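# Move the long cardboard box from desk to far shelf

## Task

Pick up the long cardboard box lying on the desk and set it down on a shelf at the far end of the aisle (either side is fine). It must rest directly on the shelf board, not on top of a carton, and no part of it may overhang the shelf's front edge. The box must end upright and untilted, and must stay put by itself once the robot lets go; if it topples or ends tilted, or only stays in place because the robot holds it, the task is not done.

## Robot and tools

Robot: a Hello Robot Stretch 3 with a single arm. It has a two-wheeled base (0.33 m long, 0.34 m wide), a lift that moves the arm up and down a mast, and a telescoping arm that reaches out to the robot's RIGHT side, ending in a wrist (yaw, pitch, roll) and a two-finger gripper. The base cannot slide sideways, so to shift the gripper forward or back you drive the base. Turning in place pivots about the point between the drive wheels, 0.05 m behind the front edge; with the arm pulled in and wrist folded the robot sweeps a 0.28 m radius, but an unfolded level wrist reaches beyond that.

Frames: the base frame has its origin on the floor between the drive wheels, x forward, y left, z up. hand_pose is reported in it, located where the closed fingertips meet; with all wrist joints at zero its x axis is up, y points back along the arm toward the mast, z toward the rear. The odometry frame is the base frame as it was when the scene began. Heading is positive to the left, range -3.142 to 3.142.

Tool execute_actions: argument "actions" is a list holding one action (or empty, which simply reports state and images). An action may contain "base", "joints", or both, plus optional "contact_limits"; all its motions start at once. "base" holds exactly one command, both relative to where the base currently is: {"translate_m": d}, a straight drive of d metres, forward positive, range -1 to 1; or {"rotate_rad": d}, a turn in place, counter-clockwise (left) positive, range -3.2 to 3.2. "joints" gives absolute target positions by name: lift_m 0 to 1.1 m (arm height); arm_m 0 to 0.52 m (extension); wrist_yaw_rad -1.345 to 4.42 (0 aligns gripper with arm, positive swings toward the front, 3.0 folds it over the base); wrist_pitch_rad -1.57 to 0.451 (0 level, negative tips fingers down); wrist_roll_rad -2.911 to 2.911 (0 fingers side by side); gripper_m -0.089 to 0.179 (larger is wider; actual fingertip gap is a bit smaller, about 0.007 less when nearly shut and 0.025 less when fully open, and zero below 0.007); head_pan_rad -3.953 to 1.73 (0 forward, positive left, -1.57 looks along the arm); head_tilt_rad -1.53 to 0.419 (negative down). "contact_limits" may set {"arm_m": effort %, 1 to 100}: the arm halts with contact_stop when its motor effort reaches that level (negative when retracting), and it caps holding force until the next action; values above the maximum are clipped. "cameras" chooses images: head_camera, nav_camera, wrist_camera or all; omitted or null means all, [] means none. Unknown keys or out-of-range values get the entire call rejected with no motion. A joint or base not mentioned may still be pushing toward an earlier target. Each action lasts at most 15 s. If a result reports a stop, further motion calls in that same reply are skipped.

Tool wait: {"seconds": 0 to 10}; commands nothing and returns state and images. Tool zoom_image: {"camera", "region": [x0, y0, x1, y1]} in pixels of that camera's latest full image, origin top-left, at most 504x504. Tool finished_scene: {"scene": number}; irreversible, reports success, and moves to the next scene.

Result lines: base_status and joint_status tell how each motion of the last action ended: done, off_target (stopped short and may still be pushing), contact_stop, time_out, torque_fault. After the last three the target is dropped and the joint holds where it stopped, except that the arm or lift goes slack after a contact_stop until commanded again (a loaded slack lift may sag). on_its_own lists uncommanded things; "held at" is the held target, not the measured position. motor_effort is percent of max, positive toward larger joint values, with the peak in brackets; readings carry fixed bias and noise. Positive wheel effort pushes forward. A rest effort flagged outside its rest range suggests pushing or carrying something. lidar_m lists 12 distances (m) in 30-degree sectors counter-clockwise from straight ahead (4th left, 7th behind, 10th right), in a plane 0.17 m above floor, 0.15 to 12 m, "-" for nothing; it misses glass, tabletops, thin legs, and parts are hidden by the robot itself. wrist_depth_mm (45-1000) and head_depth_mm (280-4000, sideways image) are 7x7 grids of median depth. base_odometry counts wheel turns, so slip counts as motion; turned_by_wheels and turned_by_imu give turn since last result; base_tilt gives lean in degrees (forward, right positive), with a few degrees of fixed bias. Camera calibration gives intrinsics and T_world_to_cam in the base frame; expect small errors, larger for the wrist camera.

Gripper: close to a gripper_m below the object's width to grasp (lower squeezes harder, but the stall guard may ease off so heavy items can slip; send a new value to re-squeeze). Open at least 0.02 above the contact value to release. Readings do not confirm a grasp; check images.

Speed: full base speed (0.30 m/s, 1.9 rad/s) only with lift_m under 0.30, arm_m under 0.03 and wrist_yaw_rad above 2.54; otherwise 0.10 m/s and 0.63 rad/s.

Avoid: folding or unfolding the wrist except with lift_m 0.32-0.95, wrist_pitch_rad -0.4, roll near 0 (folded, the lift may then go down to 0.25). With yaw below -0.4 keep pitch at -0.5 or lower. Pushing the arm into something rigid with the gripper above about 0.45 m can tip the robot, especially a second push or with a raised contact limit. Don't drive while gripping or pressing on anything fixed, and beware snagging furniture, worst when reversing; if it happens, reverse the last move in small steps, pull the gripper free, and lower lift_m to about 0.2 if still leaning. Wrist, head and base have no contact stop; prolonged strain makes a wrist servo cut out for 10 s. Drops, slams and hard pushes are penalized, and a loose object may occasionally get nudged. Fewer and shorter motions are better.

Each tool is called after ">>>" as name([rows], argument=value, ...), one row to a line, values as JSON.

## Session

>>> execute_actions(actions=[])

Scene clock: 0.00 s.
base_odometry: x=+0.000 y=+0.000 heading=+0.000 (m, m, rad; odometry frame)
turned_by_wheels: +0.000 (rad since the last result)
turned_by_imu: +0.000 (rad since the last result)
base_tilt: forward=-0.9 right=-1.3 (deg)
lidar_m: 1.36 1.41 1.92 1.71 2.22 2.49 2.41 1.13 0.79 0.76 0.78 1.41
head_depth_mm: 1345 1350 1338 1331 1325 1318 1321 / 1338 1341 1334 1323 1314 1324 1304 / 1322 1333 1331 1311 1319 1308 1298 / 1333 1323 1321 1305 1312 1298 1299 / 1318 1315 1312 1309 1298 1303 1289 / 1310 1310 1306 1297 1300 1291 1284 / 1310 1304 1301 1290 1286 1284 1277
base_status: not commanded
joint_positions: lift_m=+0.553 arm_m=-0.002 wrist_yaw_rad=+3.043 wrist_pitch_rad=-0.501 wrist_roll_rad=-0.013 gripper_m=+0.037 head_pan_rad=-0.004 head_tilt_rad=-0.005
joint_status: not commanded
motor_effort: left_wheel=+0 right_wheel=+1 lift_m=+42 arm_m=+0 wrist_yaw_rad=+0 wrist_pitch_rad=+8 wrist_roll_rad=+0 gripper_m=+0 head_pan_rad=+0 head_tilt_rad=+2 (%)
hand_pose: x=-0.0002 y=+0.0688 z=+0.5479 quat_wxyz=(+0.208, +0.688, +0.143, +0.680) (m; base frame)
wrist_depth_mm: - - - - - - - / - - - - - - - / - - - - - - - / 927 929 936 933 - - - / 792 794 - 805 840 826 860 / 719 718 - 727 730 724 729 / 637 636 659 657 644 656 650
pictures: head_camera (sideways: a quarter turn clockwise sets it upright), nav_camera (sideways: a quarter turn counterclockwise sets it upright), wrist_camera
camera_calibration (this result's frames):
head_camera: T_world_to_cam=[[0.00622813, 0.0292131, -0.999554, 1.32609], [0.0477439, 0.998425, 0.0294776, -0.0357645], [0.99884, -0.0479062, 0.00482357, -0.0558363], [0, 0, 0, 1]] pos_world=[0.04922, -0.00570604, 1.32682]
nav_camera: T_world_to_cam=[[-0.0133344, 0.0489488, 0.998712, -1.25812], [0.0424521, -0.997873, 0.0494744, -0.0111104], [0.99901, 0.0430572, 0.0112281, -0.0709362], [0, 0, 0, 1]] pos_world=[0.0545613, 0.0535511, 1.25785]
wrist_camera: T_world_to_cam=[[0.9964, -0.0766543, 0.0362236, -0.0200581], [-0.0243298, -0.667807, -0.743937, 0.475269], [0.0812163, 0.740377, -0.667268, 0.478676], [0, 0, 0, 1]] pos_world=[-0.00732722, -0.0385497, 0.673701]
Images, in order (width x height): head_camera 896x504, nav_camera 672x504, wrist_camera 644x364.

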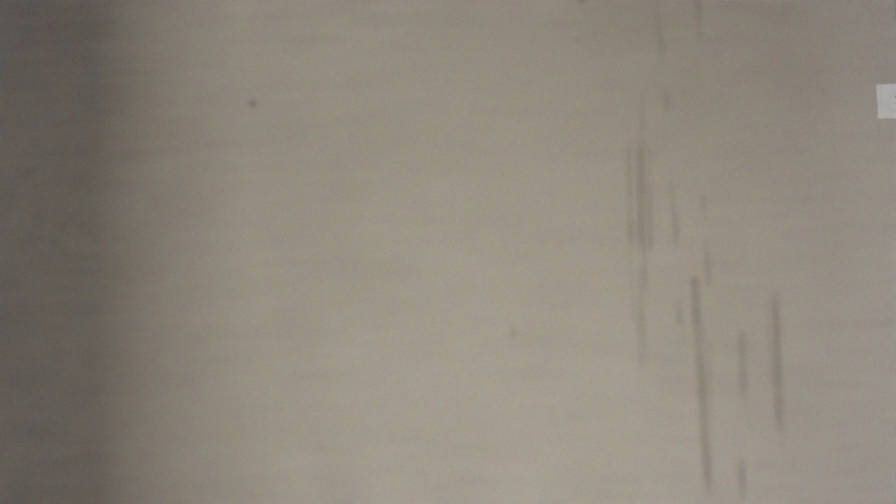

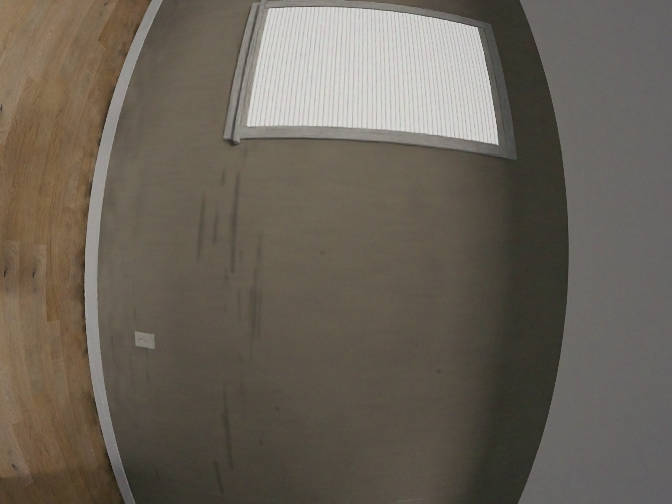

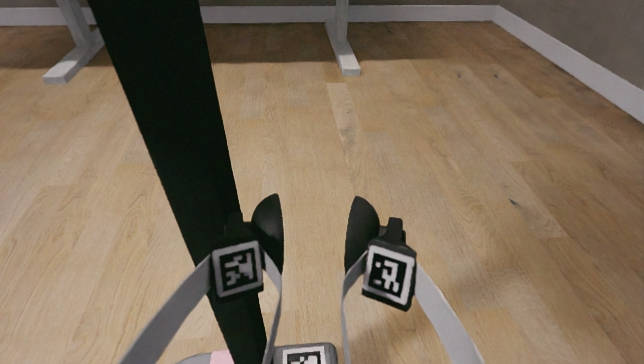

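>>> execute_actions([
  {"joints": {"head_pan_rad": 1.6, "head_tilt_rad": -0.45}},
], cameras=["head_camera", "nav_camera"])

>>> execute_actions([
  {"joints": {"head_pan_rad": -2.0, "head_tilt_rad": -0.45}},
], cameras=["head_camera", "nav_camera"])

Scene clock: 2.07 s.
base_odometry: x=+0.000 y=+0.000 heading=+0.000 (m, m, rad; odometry frame)
turned_by_wheels: +0.000 (rad since the last result)
turned_by_imu: +0.000 (rad since the last result)
base_tilt: forward=-0.8 right=-1.2 (deg)
lidar_m: 1.36 1.40 1.92 1.71 2.23 2.49 2.40 1.13 0.79 0.76 0.78 1.41
head_depth_mm: 1830 1949 2125 2340 2200 1686 1362 / 1845 1951 2146 2252 2193 1691 1355 / 1813 1967 2067 1723 2026 1675 1357 / 1821 1967 2078 1746 2197 1690 1361 / 1814 1965 2066 1771 2234 1685 1369 / 1813 1932 2078 1785 2213 1696 1379 / 1809 1925 2061 1790 2232 1704 1370
base_status: not commanded
joint_positions: lift_m=+0.553 arm_m=-0.002 wrist_yaw_rad=+3.043 wrist_pitch_rad=-0.501 wrist_roll_rad=-0.013 gripper_m=+0.037 head_pan_rad=+1.593 head_tilt_rad=-0.444
joint_status: all done
motor_effort: left_wheel=+0(0) right_wheel=+1(2) lift_m=+43(42) arm_m=+1(0) wrist_yaw_rad=-1(1) wrist_pitch_rad=+8(8) wrist_roll_rad=+0(0) gripper_m=+1(0) head_pan_rad=+2(37) head_tilt_rad=-2(23) (%)
hand_pose: x=-0.0002 y=+0.0688 z=+0.5479 quat_wxyz=(+0.208, +0.688, +0.143, +0.680) (m; base frame)
wrist_depth_mm: - - - - - - - / - - - - - - - / - - - - - - - / 970 926 949 - - - - / 798 794 - 828 852 835 835 / 692 702 - 718 733 751 733 / 627 634 644 663 666 644 664
pictures: head_camera (sideways: a quarter turn clockwise sets it upright), nav_camera (sideways: a quarter turn counterclockwise sets it upright)
camera_calibration (this result's frames):
head_camera: T_world_to_cam=[[-0.020014, -0.420133, -0.907242, 1.20552], [-0.999508, 0.0303374, 0.00800051, -0.0014045], [0.0241621, 0.906955, -0.420533, 0.503756], [0, 0, 0, 1]] pos_world=[0.0105516, 0.0496354, 1.30555]
nav_camera: T_world_to_cam=[[-0.0579462, 0.411358, 0.90963, -1.14132], [0.99608, 0.0848236, 0.0250939, 0.0148348], [-0.0668355, 0.907518, -0.41466, 0.489908], [0, 0, 0, 1]] pos_world=[-0.0481686, 0.0236326, 1.24095]
Images, in order (width x height): head_camera 896x504, nav_camera 672x504.

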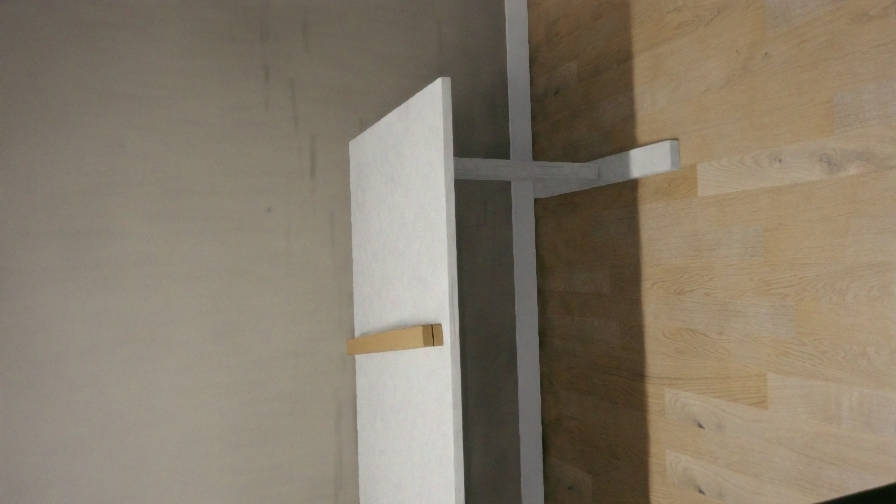

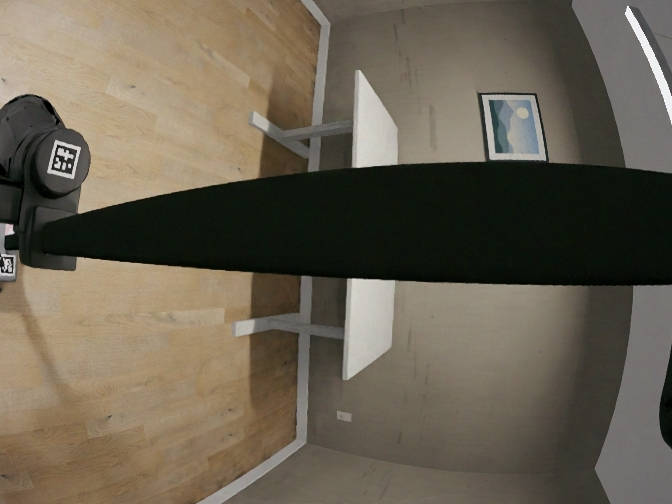

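Scene clock: 4.30 s.
base_odometry: x=+0.000 y=+0.000 heading=+0.000 (m, m, rad; odometry frame)
turned_by_wheels: +0.000 (rad since the last result)
turned_by_imu: +0.000 (rad since the last result)
base_tilt: forward=-0.8 right=-1.2 (deg)
lidar_m: 1.36 1.41 1.92 1.72 2.23 2.49 2.40 1.13 0.79 0.76 0.79 1.41
head_depth_mm: 1043 1599 1329 1395 1272 1402 1354 / 1151 1813 1608 1437 1594 1616 1356 / 1354 1758 1774 1639 1815 1673 1365 / 1595 1704 1848 2049 2117 1680 1361 / 1918 2524 2706 2702 2199 1629 1259 / 2257 693 733 783 850 928 1016 / 607 646 691 739 803 868 947
base_status: not commanded
joint_positions: lift_m=+0.553 arm_m=-0.002 wrist_yaw_rad=+3.043 wrist_pitch_rad=-0.501 wrist_roll_rad=-0.013 gripper_m=+0.037 head_pan_rad=-1.993 head_tilt_rad=-0.444
joint_status: all done
motor_effort: left_wheel=+0(1) right_wheel=+1(2) lift_m=+42(42) arm_m=+0(1) wrist_yaw_rad=+0(0) wrist_pitch_rad=+8(8) wrist_roll_rad=+0(0) gripper_m=+1(0) head_pan_rad=-3(37) head_tilt_rad=-1(2) (%)
hand_pose: x=-0.0002 y=+0.0688 z=+0.5479 quat_wxyz=(+0.208, +0.688, +0.143, +0.680) (m; base frame)
wrist_depth_mm: - - - - - - - / - - - - - - - / - - - - - - - / 925 949 964 978 - - - / 828 800 - 825 827 813 854 / 689 708 - 739 736 740 737 / 637 628 659 657 653 655 646
pictures: head_camera (sideways: a quarter turn clockwise sets it upright), nav_camera (sideways: a quarter turn counterclockwise sets it upright)
camera_calibration (this result's frames):
head_camera: T_world_to_cam=[[0.1986, 0.370996, -0.907149, 1.20406], [0.889595, -0.456681, 0.00798898, -0.012913], [-0.411314, -0.808582, -0.420733, 0.506672], [0, 0, 0, 1]] pos_world=[-0.0192385, -0.0429131, 1.30554]
nav_camera: T_world_to_cam=[[-0.124428, -0.396555, 0.909539, -1.1408], [-0.935963, 0.351203, 0.02508, 0.0266384], [-0.329379, -0.848174, -0.414861, 0.49177], [0, 0, 0, 1]] pos_world=[0.0449639, -0.0446376, 1.24095]
Images, in order (width x height): head_camera 896x504, nav_camera 672x504.

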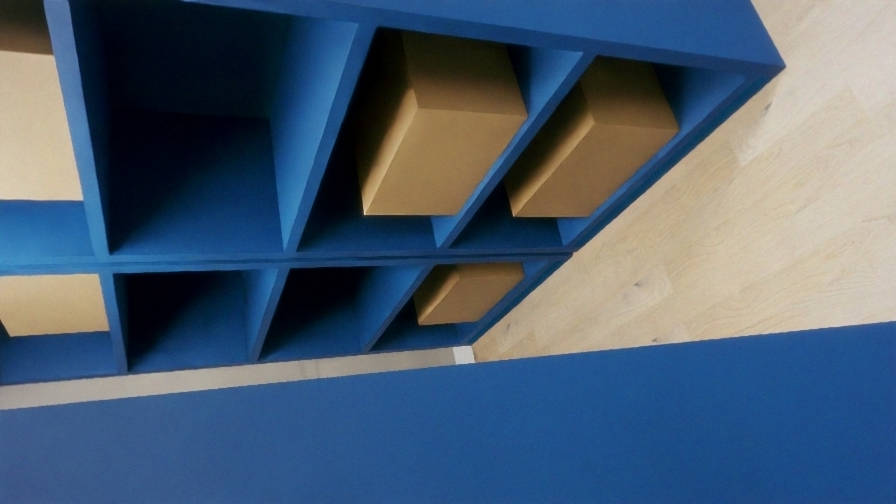

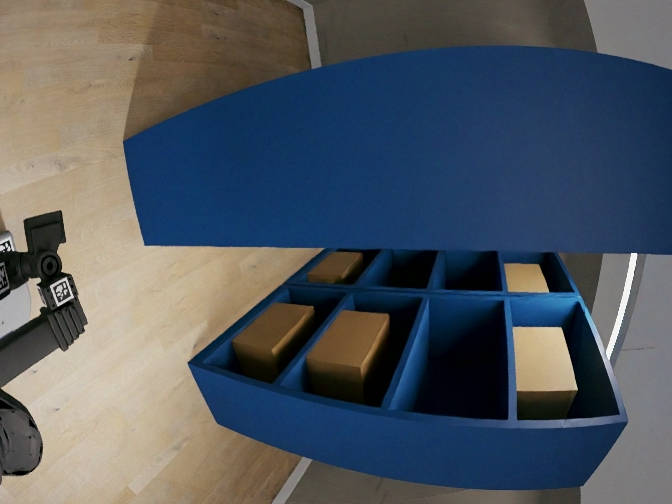

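>>> execute_actions([
  {"base": {"rotate_rad": 1.68}, "joints": {"lift_m": 0.80, "wrist_pitch_rad": -0.4, "head_pan_rad": 0.1, "head_tilt_rad": -0.7}},
], cameras=[])

>>> execute_actions([
  {"base": {"translate_m": 0.93}, "joints": {"wrist_yaw_rad": 0.0, "lift_m": 0.93, "gripper_m": 0.12}},
], cameras=["head_camera", "nav_camera"])

Scene clock: 16.20 s.
base_odometry: x=+0.000 y=+0.000 heading=+1.680 (m, m, rad; odometry frame)
turned_by_wheels: +1.680 (rad since the last result)
turned_by_imu: +1.670 (rad since the last result)
base_tilt: forward=-0.8 right=-1.2 (deg)
lidar_m: 1.72 1.93 2.43 2.40 1.13 0.77 0.76 1.76 1.38 1.36 1.45 1.72
head_depth_mm: 1757 1843 2171 2049 1656 1380 1180 / 1790 1853 2249 2012 1659 1380 1179 / 1806 1850 2296 2088 1668 1389 1187 / 1840 1855 2333 2061 1674 1386 1181 / 1869 1864 2375 2079 1667 1379 1192 / 1875 1858 2415 2106 1670 1387 1193 / 1916 1867 2346 2090 1665 1382 1194
base_status: done
joint_positions: lift_m=+0.799 arm_m=-0.002 wrist_yaw_rad=+3.043 wrist_pitch_rad=-0.420 wrist_roll_rad=-0.013 gripper_m=+0.037 head_pan_rad=+0.093 head_tilt_rad=-0.691
joint_status: all done
motor_effort: left_wheel=-3(10) right_wheel=+4(7) lift_m=+62(65) arm_m=+0(0) wrist_yaw_rad=-1(0) wrist_pitch_rad=+11(10) wrist_roll_rad=+0(0) gripper_m=+0(0) head_pan_rad=+3(37) head_tilt_rad=-3(17) (%)
hand_pose: x=+0.0009 y=+0.0798 z=+0.8116 quat_wxyz=(+0.181, +0.693, +0.114, +0.688) (m; base frame)
wrist_depth_mm: 888 - - - - - - / 969 - - - - - - / - - - - - - - / - - - - - - - / - - - - - - - / - - - - - - - / 903 901 916 907 919 933 927
pictures: none
No camera images: the call's "cameras" was empty. Leave "cameras" out to get every camera's image.

Scene clock: 26.60 s.
base_odometry: x=-0.101 y=+0.924 heading=+1.680 (m, m, rad; odometry frame)
turned_by_wheels: +0.000 (rad since the last result)
turned_by_imu: +0.004 (rad since the last result)
base_tilt: forward=-0.9 right=-1.2 (deg)
lidar_m: 1.22 1.13 1.94 2.30 2.48 1.83 1.68 1.88 1.47 1.45 1.56 0.85
head_depth_mm: 986 1095 1174 916 730 1260 1181 / 992 1113 1196 920 733 1292 1185 / 1010 1130 1221 917 733 1319 1191 / 1024 1150 1226 868 697 1318 1184 / 1041 1165 1227 919 736 1357 1190 / 1053 1183 1233 920 737 1368 1193 / 1072 1203 1226 925 735 1381 1185
base_status: done
joint_positions: lift_m=+0.929 arm_m=-0.002 wrist_yaw_rad=+0.002 wrist_pitch_rad=-0.419 wrist_roll_rad=-0.013 gripper_m=+0.120 head_pan_rad=+0.093 head_tilt_rad=-0.691
joint_status: all done
motor_effort: left_wheel=-3(6) right_wheel=+3(7) lift_m=+62(64) arm_m=+0(1) wrist_yaw_rad=-1(4) wrist_pitch_rad=+11(11) wrist_roll_rad=+0(0) gripper_m=+0(83) head_pan_rad=+3(4) head_tilt_rad=-3(3) (%)
hand_pose: x=-0.0211 y=-0.3676 z=+0.9418 quat_wxyz=(+0.697, +0.149, -0.687, -0.146) (m; base frame)
wrist_depth_mm: - - - - - - - / - - - - - - - / - - - - - - - / - - - - - - - / - - - - - - - / - - - - - - - / - - - - - - -
pictures: head_camera (sideways: a quarter turn clockwise sets it upright), nav_camera (sideways: a quarter turn counterclockwise sets it upright)
camera_calibration (this result's frames):
head_camera: T_world_to_cam=[[-0.628848, -0.0292141, -0.776979, 1.03937], [-0.0401949, 0.999179, -0.00503696, 0.0097175], [0.776489, 0.0280631, -0.629506, 0.771057], [0, 0, 0, 1]] pos_world=[0.05528, -0.000983525, 1.293]
nav_camera: T_world_to_cam=[[0.615367, 0.106431, 0.781023, -0.977723], [0.1594, -0.987174, 0.00893237, 0.0409846], [0.771956, 0.118998, -0.624439, 0.757732], [0, 0, 0, 1]] pos_world=[0.0101898, 0.0543501, 1.23641]
Images, in order (width x height): head_camera 896x504, nav_camera 672x504.

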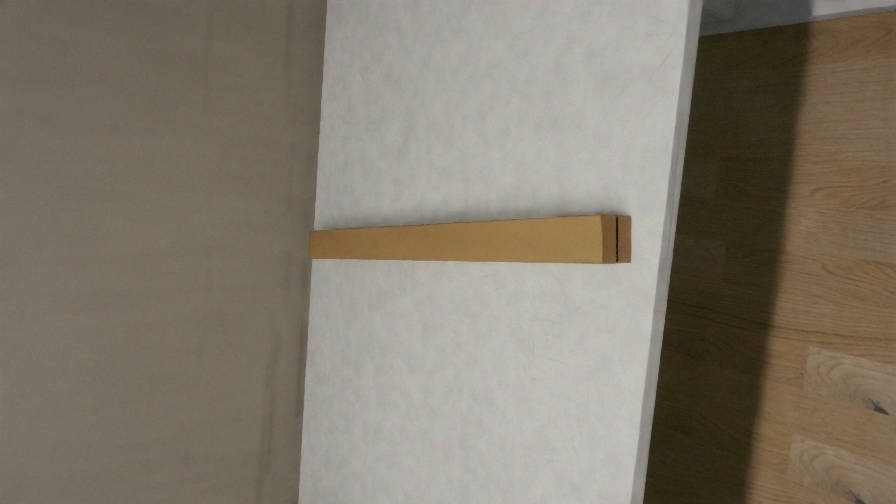

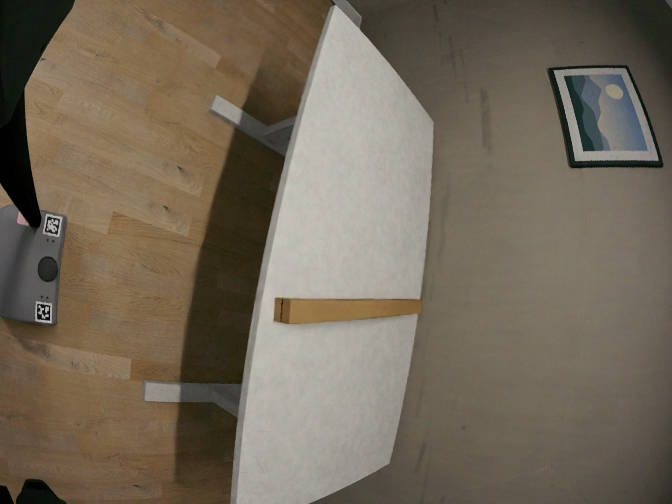

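>>> zoom_image(camera="head_camera", region=[560, 190, 700, 290])

>>> zoom_image(camera="head_camera", region=[280, 200, 400, 290])

Region (560, 190, 700, 290) of head_camera's 896x504 image, scaled by 3.600, with more detail than that image has; it fills the top 360 rows of this view, and the rest is white.

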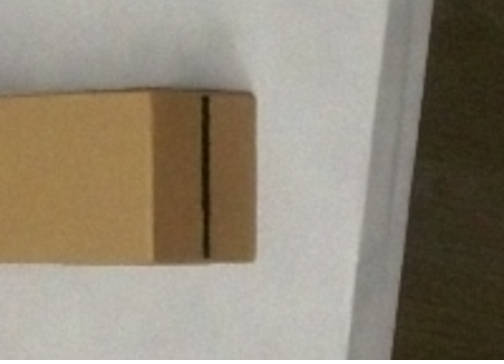

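Region (280, 200, 400, 290) of head_camera's 896x504 image, scaled by 4.200, with more detail than that image has; it fills the top 378 rows of this view, and the rest is white.

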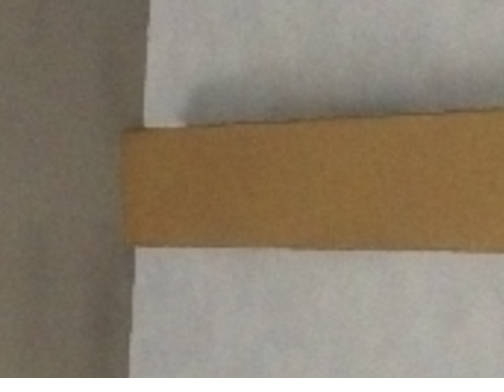

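>>> execute_actions([
  {"base": {"rotate_rad": 1.623}, "joints": {"wrist_pitch_rad": -0.91, "arm_m": 0.496, "lift_m": 0.90, "head_pan_rad": -1.45, "head_tilt_rad": -0.7}},
], cameras=["head_camera", "wrist_camera"])

Scene clock: 35.13 s.
base_odometry: x=-0.101 y=+0.924 heading=-2.980 (m, m, rad; odometry frame)
turned_by_wheels: +1.623 (rad since the last result)
turned_by_imu: +1.613 (rad since the last result)
base_tilt: forward=-0.9 right=-1.2 (deg)
lidar_m: 2.30 2.54 1.84 1.68 1.81 1.46 1.45 1.53 0.85 1.22 1.13 2.06
head_depth_mm: 980 1083 - 888 712 1290 1176 / 1005 1083 1164 915 734 1298 1183 / 1023 1125 1234 872 692 1324 1185 / 1049 1177 1235 919 735 1352 1188 / 1061 1203 1228 925 738 1381 1188 / 1097 1235 1233 922 736 1386 1187 / 1116 1266 1236 921 761 1389 1189
base_status: done
joint_positions: lift_m=+0.901 arm_m=+0.496 wrist_yaw_rad=+0.000 wrist_pitch_rad=-0.917 wrist_roll_rad=-0.013 gripper_m=+0.120 head_pan_rad=-1.443 head_tilt_rad=-0.692
joint_status: all done
motor_effort: left_wheel=-2(9) right_wheel=+3(6) lift_m=+21(56) arm_m=+4(4) wrist_yaw_rad=+0(2) wrist_pitch_rad=+4(8) wrist_roll_rad=+0(0) gripper_m=+1(1) head_pan_rad=-3(37) head_tilt_rad=-3(4) (%)
hand_pose: x=-0.0215 y=-0.7772 z=+0.8213 quat_wxyz=(+0.638, +0.315, -0.629, -0.311) (m; base frame)
wrist_depth_mm: 335 341 339 281 345 349 348 / 312 314 318 263 322 323 328 / 290 294 293 243 299 301 303 / 270 275 273 226 278 279 281 / 254 258 256 211 260 265 263 / 240 - 243 197 245 249 246 / - 228 226 186 233 229 234
pictures: head_camera (sideways: a quarter turn clockwise sets it upright), wrist_camera
camera_calibration (this result's frames):
head_camera: T_world_to_cam=[[-0.0510088, 0.627581, -0.776878, 1.03571], [0.997185, 0.0748039, -0.00504542, 0.00340047], [0.0549471, -0.774949, -0.629631, 0.77562], [0, 0, 0, 1]] pos_world=[0.00682152, -0.0491831, 1.293]
wrist_camera: T_world_to_cam=[[-0.999099, -0.034781, 0.0243197, -0.0742299], [-0.0417072, 0.910692, -0.410974, 1.06614], [-0.00785364, -0.411618, -0.911322, 0.592353], [0, 0, 0, 1]] pos_world=[-0.025045, -0.729688, 0.979788]
Images, in order (width x height): head_camera 896x504, wrist_camera 644x364.

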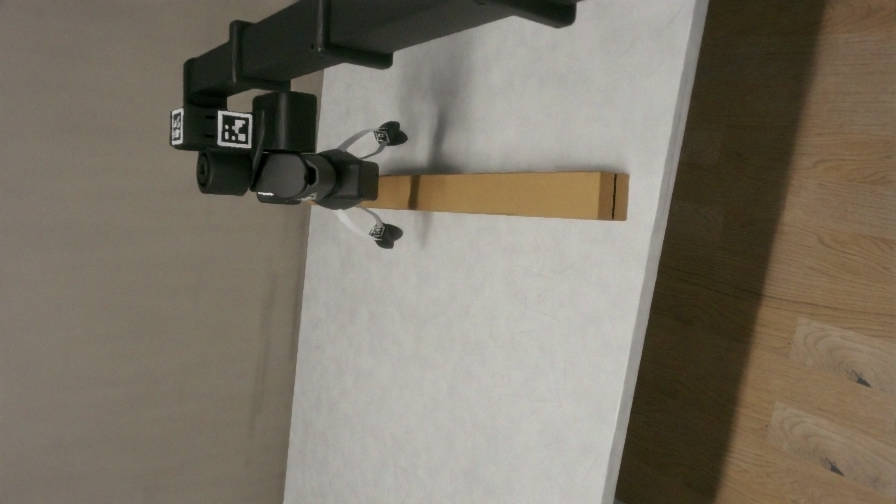

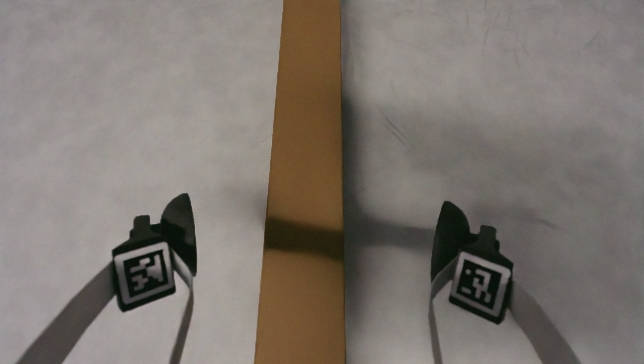

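>>> execute_actions([
  {"joints": {"lift_m": 0.833}},
], cameras=["wrist_camera"])

Scene clock: 39.47 s.
base_odometry: x=-0.101 y=+0.924 heading=-2.980 (m, m, rad; odometry frame)
turned_by_wheels: +0.000 (rad since the last result)
turned_by_imu: +0.001 (rad since the last result)
base_tilt: forward=-0.9 right=-1.2 (deg)
lidar_m: 2.30 2.54 1.84 1.68 1.81 1.46 1.44 1.54 0.85 1.22 1.13 2.05
head_depth_mm: 987 1092 1178 - 723 1291 1183 / 1005 1115 - 902 735 1286 1187 / 1024 1144 1232 840 692 1321 1190 / 1049 1169 1230 923 733 1351 1188 / 1069 1208 1229 921 733 1382 1191 / 1100 1236 1233 920 735 1387 1181 / 1119 1270 1226 924 758 1392 1181
base_status: not commanded
joint_positions: lift_m=+0.834 arm_m=+0.496 wrist_yaw_rad=+0.000 wrist_pitch_rad=-0.918 wrist_roll_rad=-0.013 gripper_m=+0.120 head_pan_rad=-1.443 head_tilt_rad=-0.692
joint_status: all done
motor_effort: left_wheel=-2(2) right_wheel=+3(3) lift_m=+20(20) arm_m=+4(4) wrist_yaw_rad=-1(1) wrist_pitch_rad=+4(4) wrist_roll_rad=+0(0) gripper_m=+0(0) head_pan_rad=-3(3) head_tilt_rad=-3(3) (%)
hand_pose: x=-0.0215 y=-0.7771 z=+0.7542 quat_wxyz=(+0.638, +0.315, -0.629, -0.311) (m; base frame)
wrist_depth_mm: 248 255 252 189 258 260 262 / 233 233 234 174 237 240 239 / 215 217 213 162 221 221 221 / 201 201 199 150 206 207 207 / 188 192 164 141 192 195 193 / 179 - 155 133 180 184 182 / - 168 127 125 170 171 172
pictures: wrist_camera
camera_calibration (this result's frames):
wrist_camera: T_world_to_cam=[[-0.999099, -0.0347854, 0.0243133, -0.0725969], [-0.0417071, 0.910768, -0.410807, 1.03849], [-0.00785371, -0.411451, -0.911398, 0.531464], [0, 0, 0, 1]] pos_world=[-0.025045, -0.729678, 0.91276]
Images, in order (width x height): wrist_camera 644x364.

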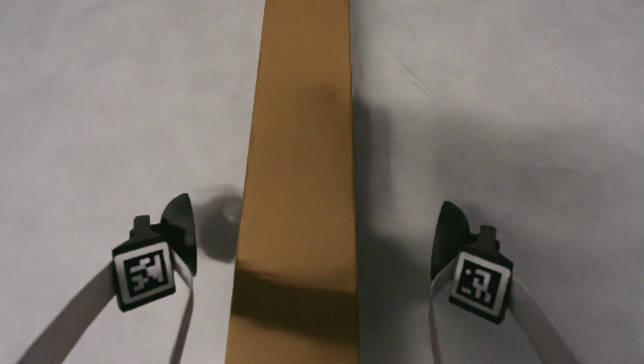

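>>> execute_actions([
  {"joints": {"gripper_m": 0.003}},
], cameras=[])

>>> execute_actions([
  {"joints": {"lift_m": 0.875}},
], cameras=["wrist_camera", "head_camera"])

Scene clock: 42.00 s.
base_odometry: x=-0.101 y=+0.924 heading=-2.980 (m, m, rad; odometry frame)
turned_by_wheels: +0.000 (rad since the last result)
turned_by_imu: +0.000 (rad since the last result)
base_tilt: forward=-0.9 right=-1.1 (deg)
lidar_m: 2.30 2.53 1.84 1.68 1.81 1.46 1.45 1.53 0.85 1.22 1.13 2.05
head_depth_mm: 975 1089 1178 - 722 1287 1181 / 1007 1110 - 924 730 1289 1180 / 1022 1141 1227 846 688 1315 1188 / 1048 1174 1233 920 735 1351 1188 / 1068 1203 1228 919 736 1392 1191 / 1096 1241 1241 921 735 1386 1192 / 1126 1272 1238 923 757 1382 1194
base_status: not commanded
joint_positions: lift_m=+0.834 arm_m=+0.496 wrist_yaw_rad=+0.000 wrist_pitch_rad=-0.921 wrist_roll_rad=-0.013 gripper_m=+0.004 head_pan_rad=-1.443 head_tilt_rad=-0.692
joint_status: all done
motor_effort: left_wheel=-2(2) right_wheel=+3(3) lift_m=+21(21) arm_m=+4(5) wrist_yaw_rad=-1(0) wrist_pitch_rad=+6(6) wrist_roll_rad=+0(0) gripper_m=-22(95) head_pan_rad=-3(3) head_tilt_rad=-3(2) (%)
hand_pose: x=-0.0215 y=-0.7765 z=+0.7538 quat_wxyz=(+0.638, +0.316, -0.629, -0.312) (m; base frame)
wrist_depth_mm: 249 249 252 183 256 256 259 / 232 232 232 169 235 237 238 / 214 214 217 158 219 221 220 / 200 202 201 147 205 205 207 / 188 188 141 138 193 192 192 / 178 178 174 130 - 180 183 / 167 169 168 122 168 171 173
pictures: none
No camera images: the call's "cameras" was empty. Leave "cameras" out to get every camera's image.

Scene clock: 43.20 s.
base_odometry: x=-0.101 y=+0.924 heading=-2.980 (m, m, rad; odometry frame)
turned_by_wheels: +0.000 (rad since the last result)
turned_by_imu: +0.000 (rad since the last result)
base_tilt: forward=-0.8 right=-1.2 (deg)
lidar_m: 2.30 2.54 1.85 1.68 1.81 1.46 1.45 1.53 0.85 1.22 1.13 2.06
head_depth_mm: 986 1092 - - 734 1289 1184 / 1002 1090 1127 919 732 1297 1189 / 1023 1133 - 769 672 1315 1189 / 1047 1177 1224 919 736 1344 1187 / 1066 1204 1227 918 734 1383 1186 / 1093 1229 1235 919 735 1390 1187 / 1119 1270 1241 923 759 1376 1188
base_status: not commanded
joint_positions: lift_m=+0.874 arm_m=+0.496 wrist_yaw_rad=+0.000 wrist_pitch_rad=-0.922 wrist_roll_rad=-0.013 gripper_m=+0.007 head_pan_rad=-1.443 head_tilt_rad=-0.692
joint_status: all done
motor_effort: left_wheel=-3(3) right_wheel=+3(3) lift_m=+62(63) arm_m=+5(5) wrist_yaw_rad=+0(0) wrist_pitch_rad=+7(7) wrist_roll_rad=+0(0) gripper_m=-20(22) head_pan_rad=-3(3) head_tilt_rad=-2(3) (%)
hand_pose: x=-0.0215 y=-0.7763 z=+0.7944 quat_wxyz=(+0.638, +0.317, -0.629, -0.313) (m; base frame)
wrist_depth_mm: 302 303 310 184 310 314 313 / 280 282 284 169 285 291 291 / 259 259 260 157 263 266 269 / 243 245 245 147 250 249 251 / 230 231 141 138 233 233 235 / 216 216 212 130 - 219 222 / 203 205 201 123 205 207 208
pictures: head_camera (sideways: a quarter turn clockwise sets it upright), wrist_camera
camera_calibration (this result's frames):
head_camera: T_world_to_cam=[[-0.0510088, 0.627581, -0.776878, 1.03571], [0.997185, 0.0748039, -0.00504541, 0.00340046], [0.0549471, -0.774949, -0.629631, 0.77562], [0, 0, 0, 1]] pos_world=[0.00682152, -0.0491831, 1.293]
wrist_camera: T_world_to_cam=[[-0.999099, -0.0348798, 0.0241778, -0.0735088], [-0.0417068, 0.912376, -0.407222, 1.0526], [-0.00785539, -0.407864, -0.913009, 0.572455], [0, 0, 0, 1]] pos_world=[-0.0250452, -0.729445, 0.953075]
Images, in order (width x height): head_camera 896x504, wrist_camera 644x364.

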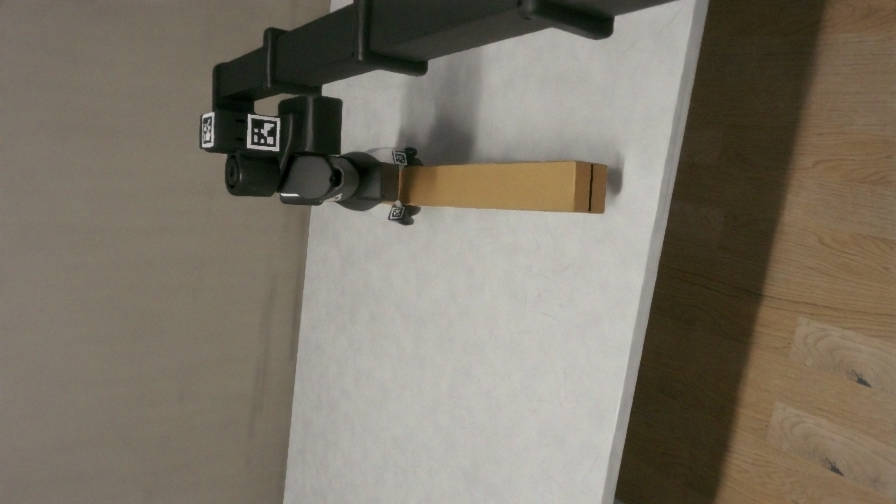

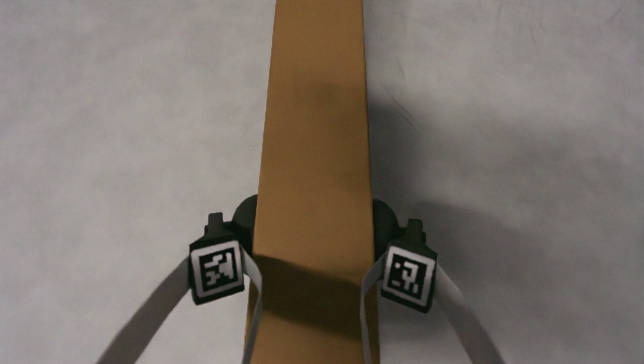

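>>> execute_actions([
  {"base": {"rotate_rad": 1.019}, "joints": {"arm_m": 0.25, "wrist_yaw_rad": 1.57, "lift_m": 0.89, "head_pan_rad": 0.3, "head_tilt_rad": -0.45}},
], cameras=["wrist_camera", "nav_camera"])

>>> execute_actions([
  {"base": {"translate_m": 1.0}, "joints": {"arm_m": 0.0, "head_pan_rad": 0.45}},
])

Scene clock: 49.53 s.
base_odometry: x=-0.101 y=+0.924 heading=-1.962 (m, m, rad; odometry frame)
turned_by_wheels: +1.019 (rad since the last result)
turned_by_imu: +1.013 (rad since the last result)
base_tilt: forward=-0.9 right=-1.2 (deg)
lidar_m: 1.84 1.68 1.86 1.46 1.45 1.56 0.85 1.22 1.13 1.98 2.30 2.50
head_depth_mm: 1514 1623 1779 1944 2045 1654 1340 / 1844 2404 2073 2164 2054 1655 1352 / 2529 3201 2775 2746 2164 1662 1348 / 3088 3337 3540 3102 2158 1671 1353 / 1443 1550 1673 1804 1944 1659 1345 / 1377 1492 1603 1756 1944 1680 1361 / 1356 1468 1581 1777 2042 1662 1358
base_status: done
joint_positions: lift_m=+0.889 arm_m=+0.250 wrist_yaw_rad=+1.569 wrist_pitch_rad=-0.922 wrist_roll_rad=-0.013 gripper_m=+0.010 head_pan_rad=+0.293 head_tilt_rad=-0.458
joint_status: all done
on_its_own: gripper_m is held at +0.009, not at your +0.003, by its stall guard, which is not easing now
motor_effort: left_wheel=-2(12) right_wheel=+3(11) lift_m=+63(62) arm_m=-3(4) wrist_yaw_rad=+1(2) wrist_pitch_rad=+7(7) wrist_roll_rad=+0(0) gripper_m=-18(20) head_pan_rad=+3(37) head_tilt_rad=+3(18) (%)
hand_pose: x=+0.1143 y=-0.3958 z=+0.8093 quat_wxyz=(+0.672, +0.668, -0.221, +0.229) (m; base frame)
wrist_depth_mm: - - - 183 - - - / - - - 169 - - - / - - - 157 - - - / - - - 147 - - - / 947 956 140 137 - 943 965 / 882 884 865 130 - 935 923 / 856 - 855 123 844 842 851
pictures: nav_camera (sideways: a quarter turn counterclockwise sets it upright), wrist_camera
camera_calibration (this result's frames):
nav_camera: T_world_to_cam=[[0.392653, 0.169473, 0.903937, -1.13664], [0.348605, -0.936956, 0.0242361, 0.0199017], [0.851057, 0.305601, -0.426978, 0.500337], [0, 0, 0, 1]] pos_world=[0.0135527, 0.0583737, 1.2406]
wrist_camera: T_world_to_cam=[[0.0329693, -0.999164, 0.0241685, -0.424469], [-0.912536, -0.0399566, -0.407039, 0.439671], [0.407664, -0.00863481, -0.913091, 0.852964], [0, 0, 0, 1]] pos_world=[0.0674868, -0.399182, 0.968056]
Images, in order (width x height): nav_camera 672x504, wrist_camera 644x364.

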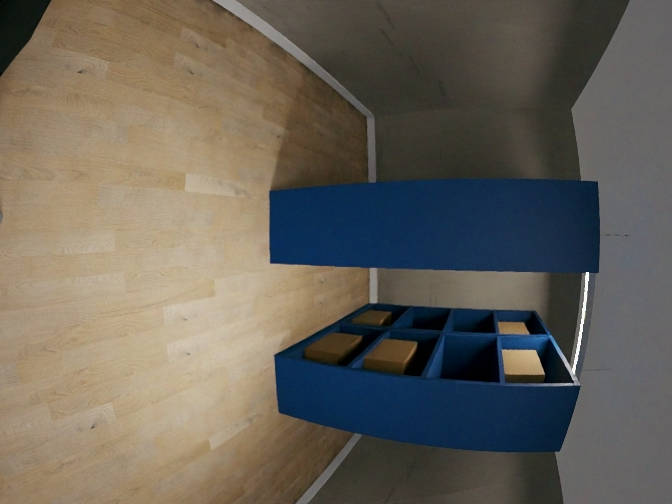

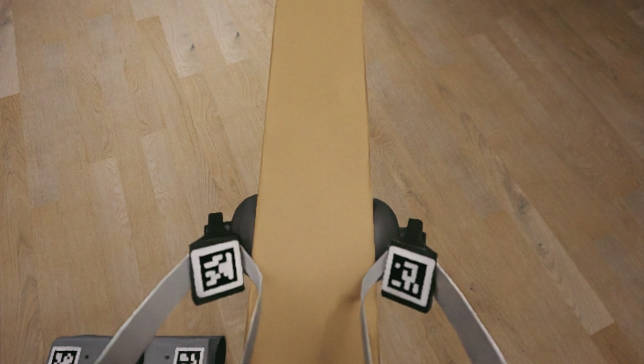

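Scene clock: 60.77 s.
base_odometry: x=-0.482 y=+0.000 heading=-1.962 (m, m, rad; odometry frame)
turned_by_wheels: +0.000 (rad since the last result)
turned_by_imu: +0.004 (rad since the last result)
base_tilt: forward=-0.9 right=-1.1 (deg)
lidar_m: 0.84 0.81 0.82 1.87 1.85 1.99 1.85 1.74 2.31 1.92 1.93 0.98
head_depth_mm: 1156 1482 1249 1153 1165 1030 1126 / 1415 1520 1619 1649 1622 1556 1341 / 2213 2403 2606 2763 2162 1669 1344 / 2201 2431 2616 2806 2161 1679 1350 / 2196 2365 2501 2640 2081 1670 1355 / 1386 1431 1369 1704 1410 1278 1252 / 1065 1049 1073 817 872 955 1082
base_status: done
joint_positions: lift_m=+0.889 arm_m=+0.000 wrist_yaw_rad=+1.570 wrist_pitch_rad=-0.922 wrist_roll_rad=-0.013 gripper_m=+0.010 head_pan_rad=+0.443 head_tilt_rad=-0.458
joint_status: all done
on_its_own: gripper_m is held at +0.009, not at your +0.003, by its stall guard, which is not easing now
motor_effort: left_wheel=-4(5) right_wheel=+3(6) lift_m=+63(63) arm_m=-4(2) wrist_yaw_rad=+0(0) wrist_pitch_rad=+7(7) wrist_roll_rad=+0(0) gripper_m=-19(19) head_pan_rad=+3(17) head_tilt_rad=+3(3) (%)
hand_pose: x=+0.1143 y=-0.1457 z=+0.8093 quat_wxyz=(+0.672, +0.668, -0.221, +0.229) (m; base frame)
wrist_depth_mm: - - - 183 - - - / 922 - - 168 - - - / 932 - - 158 - - - / - - - 147 - - - / 918 892 140 138 - 944 921 / 869 884 864 130 - 905 879 / 818 815 848 122 830 845 865
pictures: head_camera (sideways: a quarter turn clockwise sets it upright), nav_camera (sideways: a quarter turn counterclockwise sets it upright), wrist_camera
camera_calibration (this result's frames):
head_camera: T_world_to_cam=[[-0.402744, -0.158658, -0.901457, 1.2003], [-0.380599, 0.924712, 0.00728938, -0.0042539], [0.832431, 0.346029, -0.432807, 0.514798], [0, 0, 0, 1]] pos_world=[0.0532629, 0.0162365, 1.30486]
nav_camera: T_world_to_cam=[[0.362912, 0.226243, 0.903941, -1.13647], [0.484705, -0.874342, 0.0242366, 0.0190708], [0.795837, 0.429349, -0.42697, 0.500664], [0, 0, 0, 1]] pos_world=[0.00474641, 0.0588322, 1.2406]
wrist_camera: T_world_to_cam=[[0.0332509, -0.999155, 0.0241682, -0.174673], [-0.912529, -0.0402135, -0.40703, 0.449613], [0.407658, -0.00852009, -0.913095, 0.855144], [0, 0, 0, 1]] pos_world=[0.0674873, -0.149159, 0.968055]
Images, in order (width x height): head_camera 896x504, nav_camera 672x504, wrist_camera 644x364.

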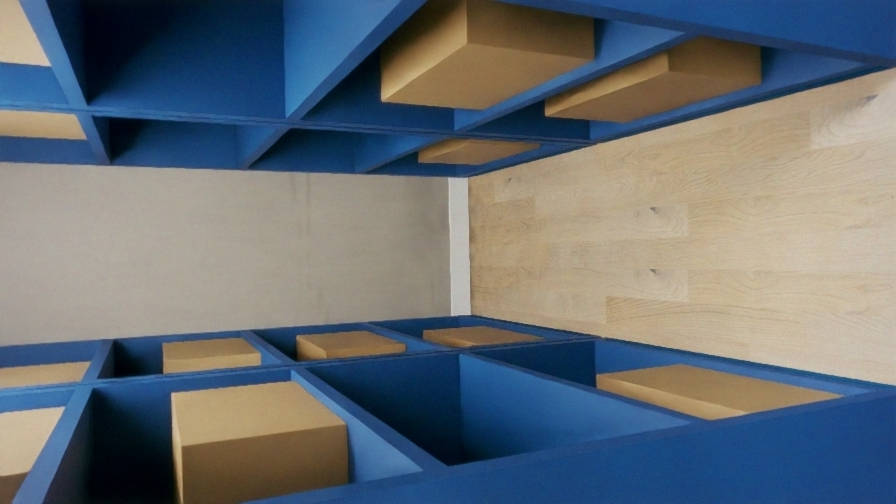

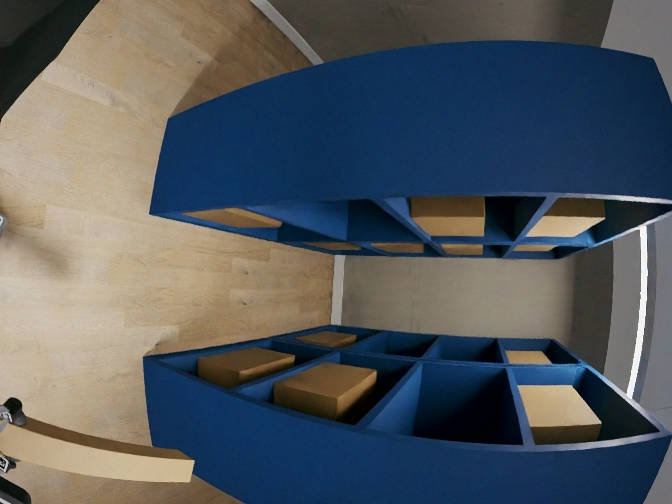

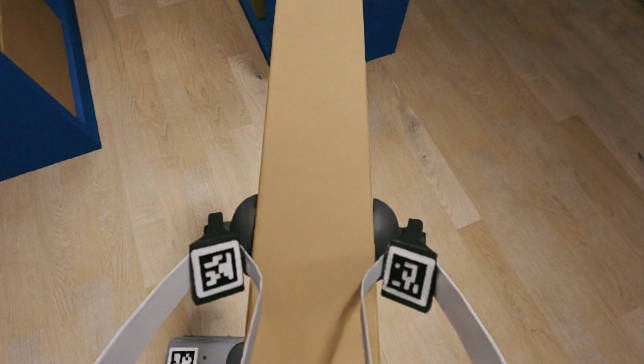

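>>> execute_actions([
  {"base": {"rotate_rad": 0.409}, "joints": {"head_pan_rad": 0.03, "head_tilt_rad": -0.6}},
], cameras=[])

>>> execute_actions([
  {"base": {"translate_m": 1.0}, "joints": {"lift_m": 0.68}},
])

Scene clock: 67.10 s.
base_odometry: x=-0.482 y=+0.000 heading=-1.553 (m, m, rad; odometry frame)
turned_by_wheels: +0.409 (rad since the last result)
turned_by_imu: +0.407 (rad since the last result)
base_tilt: forward=-0.9 right=-1.2 (deg)
lidar_m: 1.11 0.81 1.92 1.84 1.92 1.85 1.74 1.74 1.98 1.92 1.08 0.84
head_depth_mm: 1360 1446 1161 1164 1040 1063 444 / 1441 1556 1636 1597 1606 576 1208 / 2213 2437 2685 2325 1828 1480 1238 / 2208 2449 2685 2404 1811 1475 1238 / 2207 2392 2617 2235 1839 1489 1242 / 1364 1361 1676 1487 1310 1285 1237 / 1044 1034 880 870 962 1128 1242
base_status: done
joint_positions: lift_m=+0.889 arm_m=+0.000 wrist_yaw_rad=+1.570 wrist_pitch_rad=-0.922 wrist_roll_rad=-0.013 gripper_m=+0.010 head_pan_rad=+0.037 head_tilt_rad=-0.592
joint_status: all done
on_its_own: gripper_m is held at +0.009, not at your +0.003, by its stall guard, which is not easing now
motor_effort: left_wheel=-3(9) right_wheel=+4(6) lift_m=+62(63) arm_m=-3(3) wrist_yaw_rad=+0(0) wrist_pitch_rad=+7(7) wrist_roll_rad=+0(0) gripper_m=-19(19) head_pan_rad=-3(27) head_tilt_rad=-2(14) (%)
hand_pose: x=+0.1143 y=-0.1457 z=+0.8093 quat_wxyz=(+0.672, +0.668, -0.221, +0.229) (m; base frame)
wrist_depth_mm: 809 836 - 182 853 821 - / - - - 169 - - - / - - - 157 - - - / - - - 147 - - - / 937 941 141 138 - 944 950 / 883 860 871 130 - 898 883 / 856 846 841 123 857 842 825
pictures: none
No camera images: the call's "cameras" was empty. Leave "cameras" out to get every camera's image.

Scene clock: 78.57 s.
base_odometry: x=-0.464 y=-1.000 heading=-1.553 (m, m, rad; odometry frame)
turned_by_wheels: +0.000 (rad since the last result)
turned_by_imu: +0.004 (rad since the last result)
base_tilt: forward=-0.9 right=-1.3 (deg)
lidar_m: 1.09 0.40 0.29 0.28 0.29 2.63 2.72 2.70 0.40 0.37 0.38 0.52
head_depth_mm: 1322 1391 1617 1399 1147 1029 1120 / 1338 1468 1645 1618 1622 1441 657 / 1361 1501 1676 1875 1828 1483 1237 / 1349 1492 1666 1894 1838 1483 1239 / 1359 1484 1667 1884 1814 1482 1246 / 1307 1335 1411 1304 1276 1293 1168 / 1024 1007 946 800 834 876 1072
base_status: done
joint_positions: lift_m=+0.681 arm_m=+0.000 wrist_yaw_rad=+1.570 wrist_pitch_rad=-0.922 wrist_roll_rad=-0.013 gripper_m=+0.010 head_pan_rad=+0.037 head_tilt_rad=-0.593
joint_status: all done
on_its_own: gripper_m is held at +0.009, not at your +0.003, by its stall guard, which is not easing now
motor_effort: left_wheel=-3(4) right_wheel=+3(7) lift_m=+22(56) arm_m=-3(3) wrist_yaw_rad=+0(0) wrist_pitch_rad=+7(7) wrist_roll_rad=+0(0) gripper_m=-19(19) head_pan_rad=-3(3) head_tilt_rad=-3(2) (%)
hand_pose: x=+0.1142 y=-0.1457 z=+0.6006 quat_wxyz=(+0.672, +0.668, -0.221, +0.229) (m; base frame)
wrist_depth_mm: 673 757 - 182 719 640 257 / 785 814 921 169 801 505 257 / 761 779 844 158 764 477 256 / 570 734 810 147 731 443 245 / 544 727 139 138 569 422 234 / 537 700 681 130 - 402 230 / 542 657 676 122 609 373 231
pictures: head_camera (sideways: a quarter turn clockwise sets it upright), nav_camera (sideways: a quarter turn counterclockwise sets it upright), wrist_camera
camera_calibration (this result's frames):
head_camera: T_world_to_cam=[[-0.549867, 0.00882881, -0.835205, 1.1148], [0.0157812, 0.999875, 0.000179756, 0.00258477], [0.835103, -0.0130817, -0.549938, 0.667186], [0, 0, 0, 1]] pos_world=[0.0557801, -0.00369883, 1.29799]
nav_camera: T_world_to_cam=[[0.540341, 0.0690053, 0.838612, -1.05234], [0.10294, -0.994567, 0.0155111, 0.0327627], [0.835126, 0.0779452, -0.544509, 0.653361], [0, 0, 0, 1]] pos_world=[0.0196133, 0.0542756, 1.23776]
wrist_camera: T_world_to_cam=[[0.0332635, -0.999155, 0.024154, -0.169613], [-0.912717, -0.0402154, -0.406609, 0.364322], [0.407236, -0.00852057, -0.913283, 0.664738], [0, 0, 0, 1]] pos_world=[0.0674596, -0.149155, 0.759327]
Images, in order (width x height): head_camera 896x504, nav_camera 672x504, wrist_camera 644x364.

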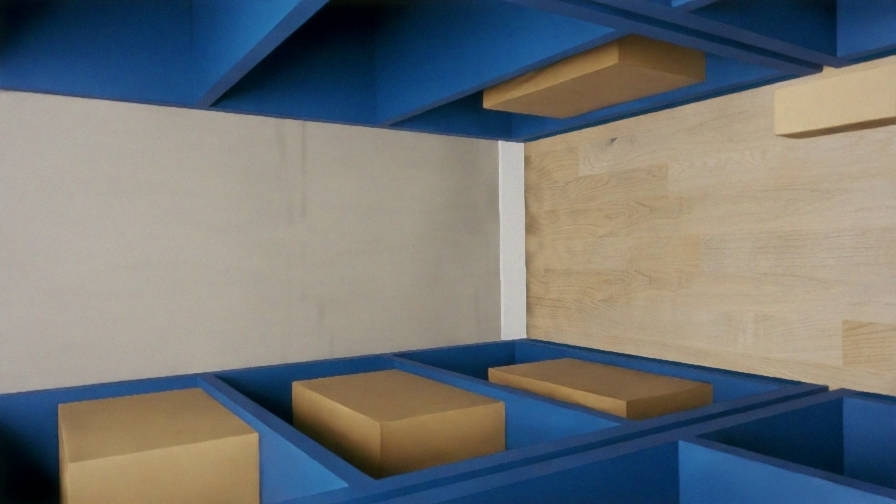

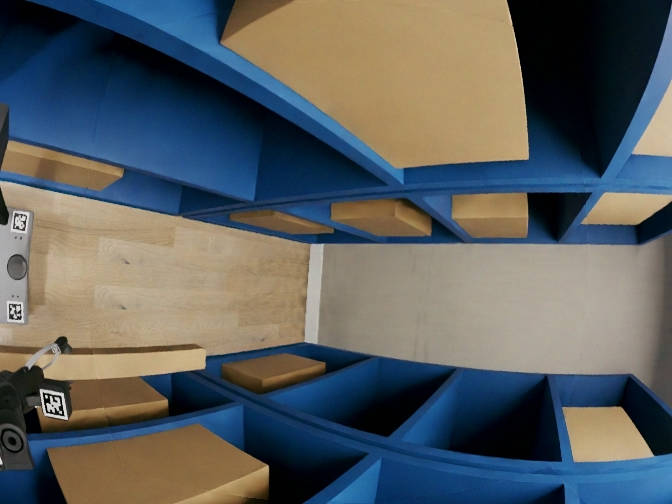

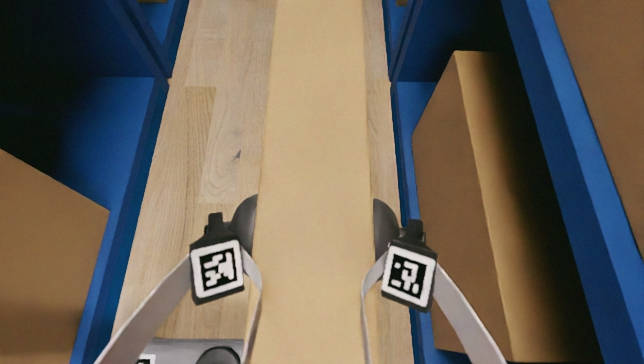

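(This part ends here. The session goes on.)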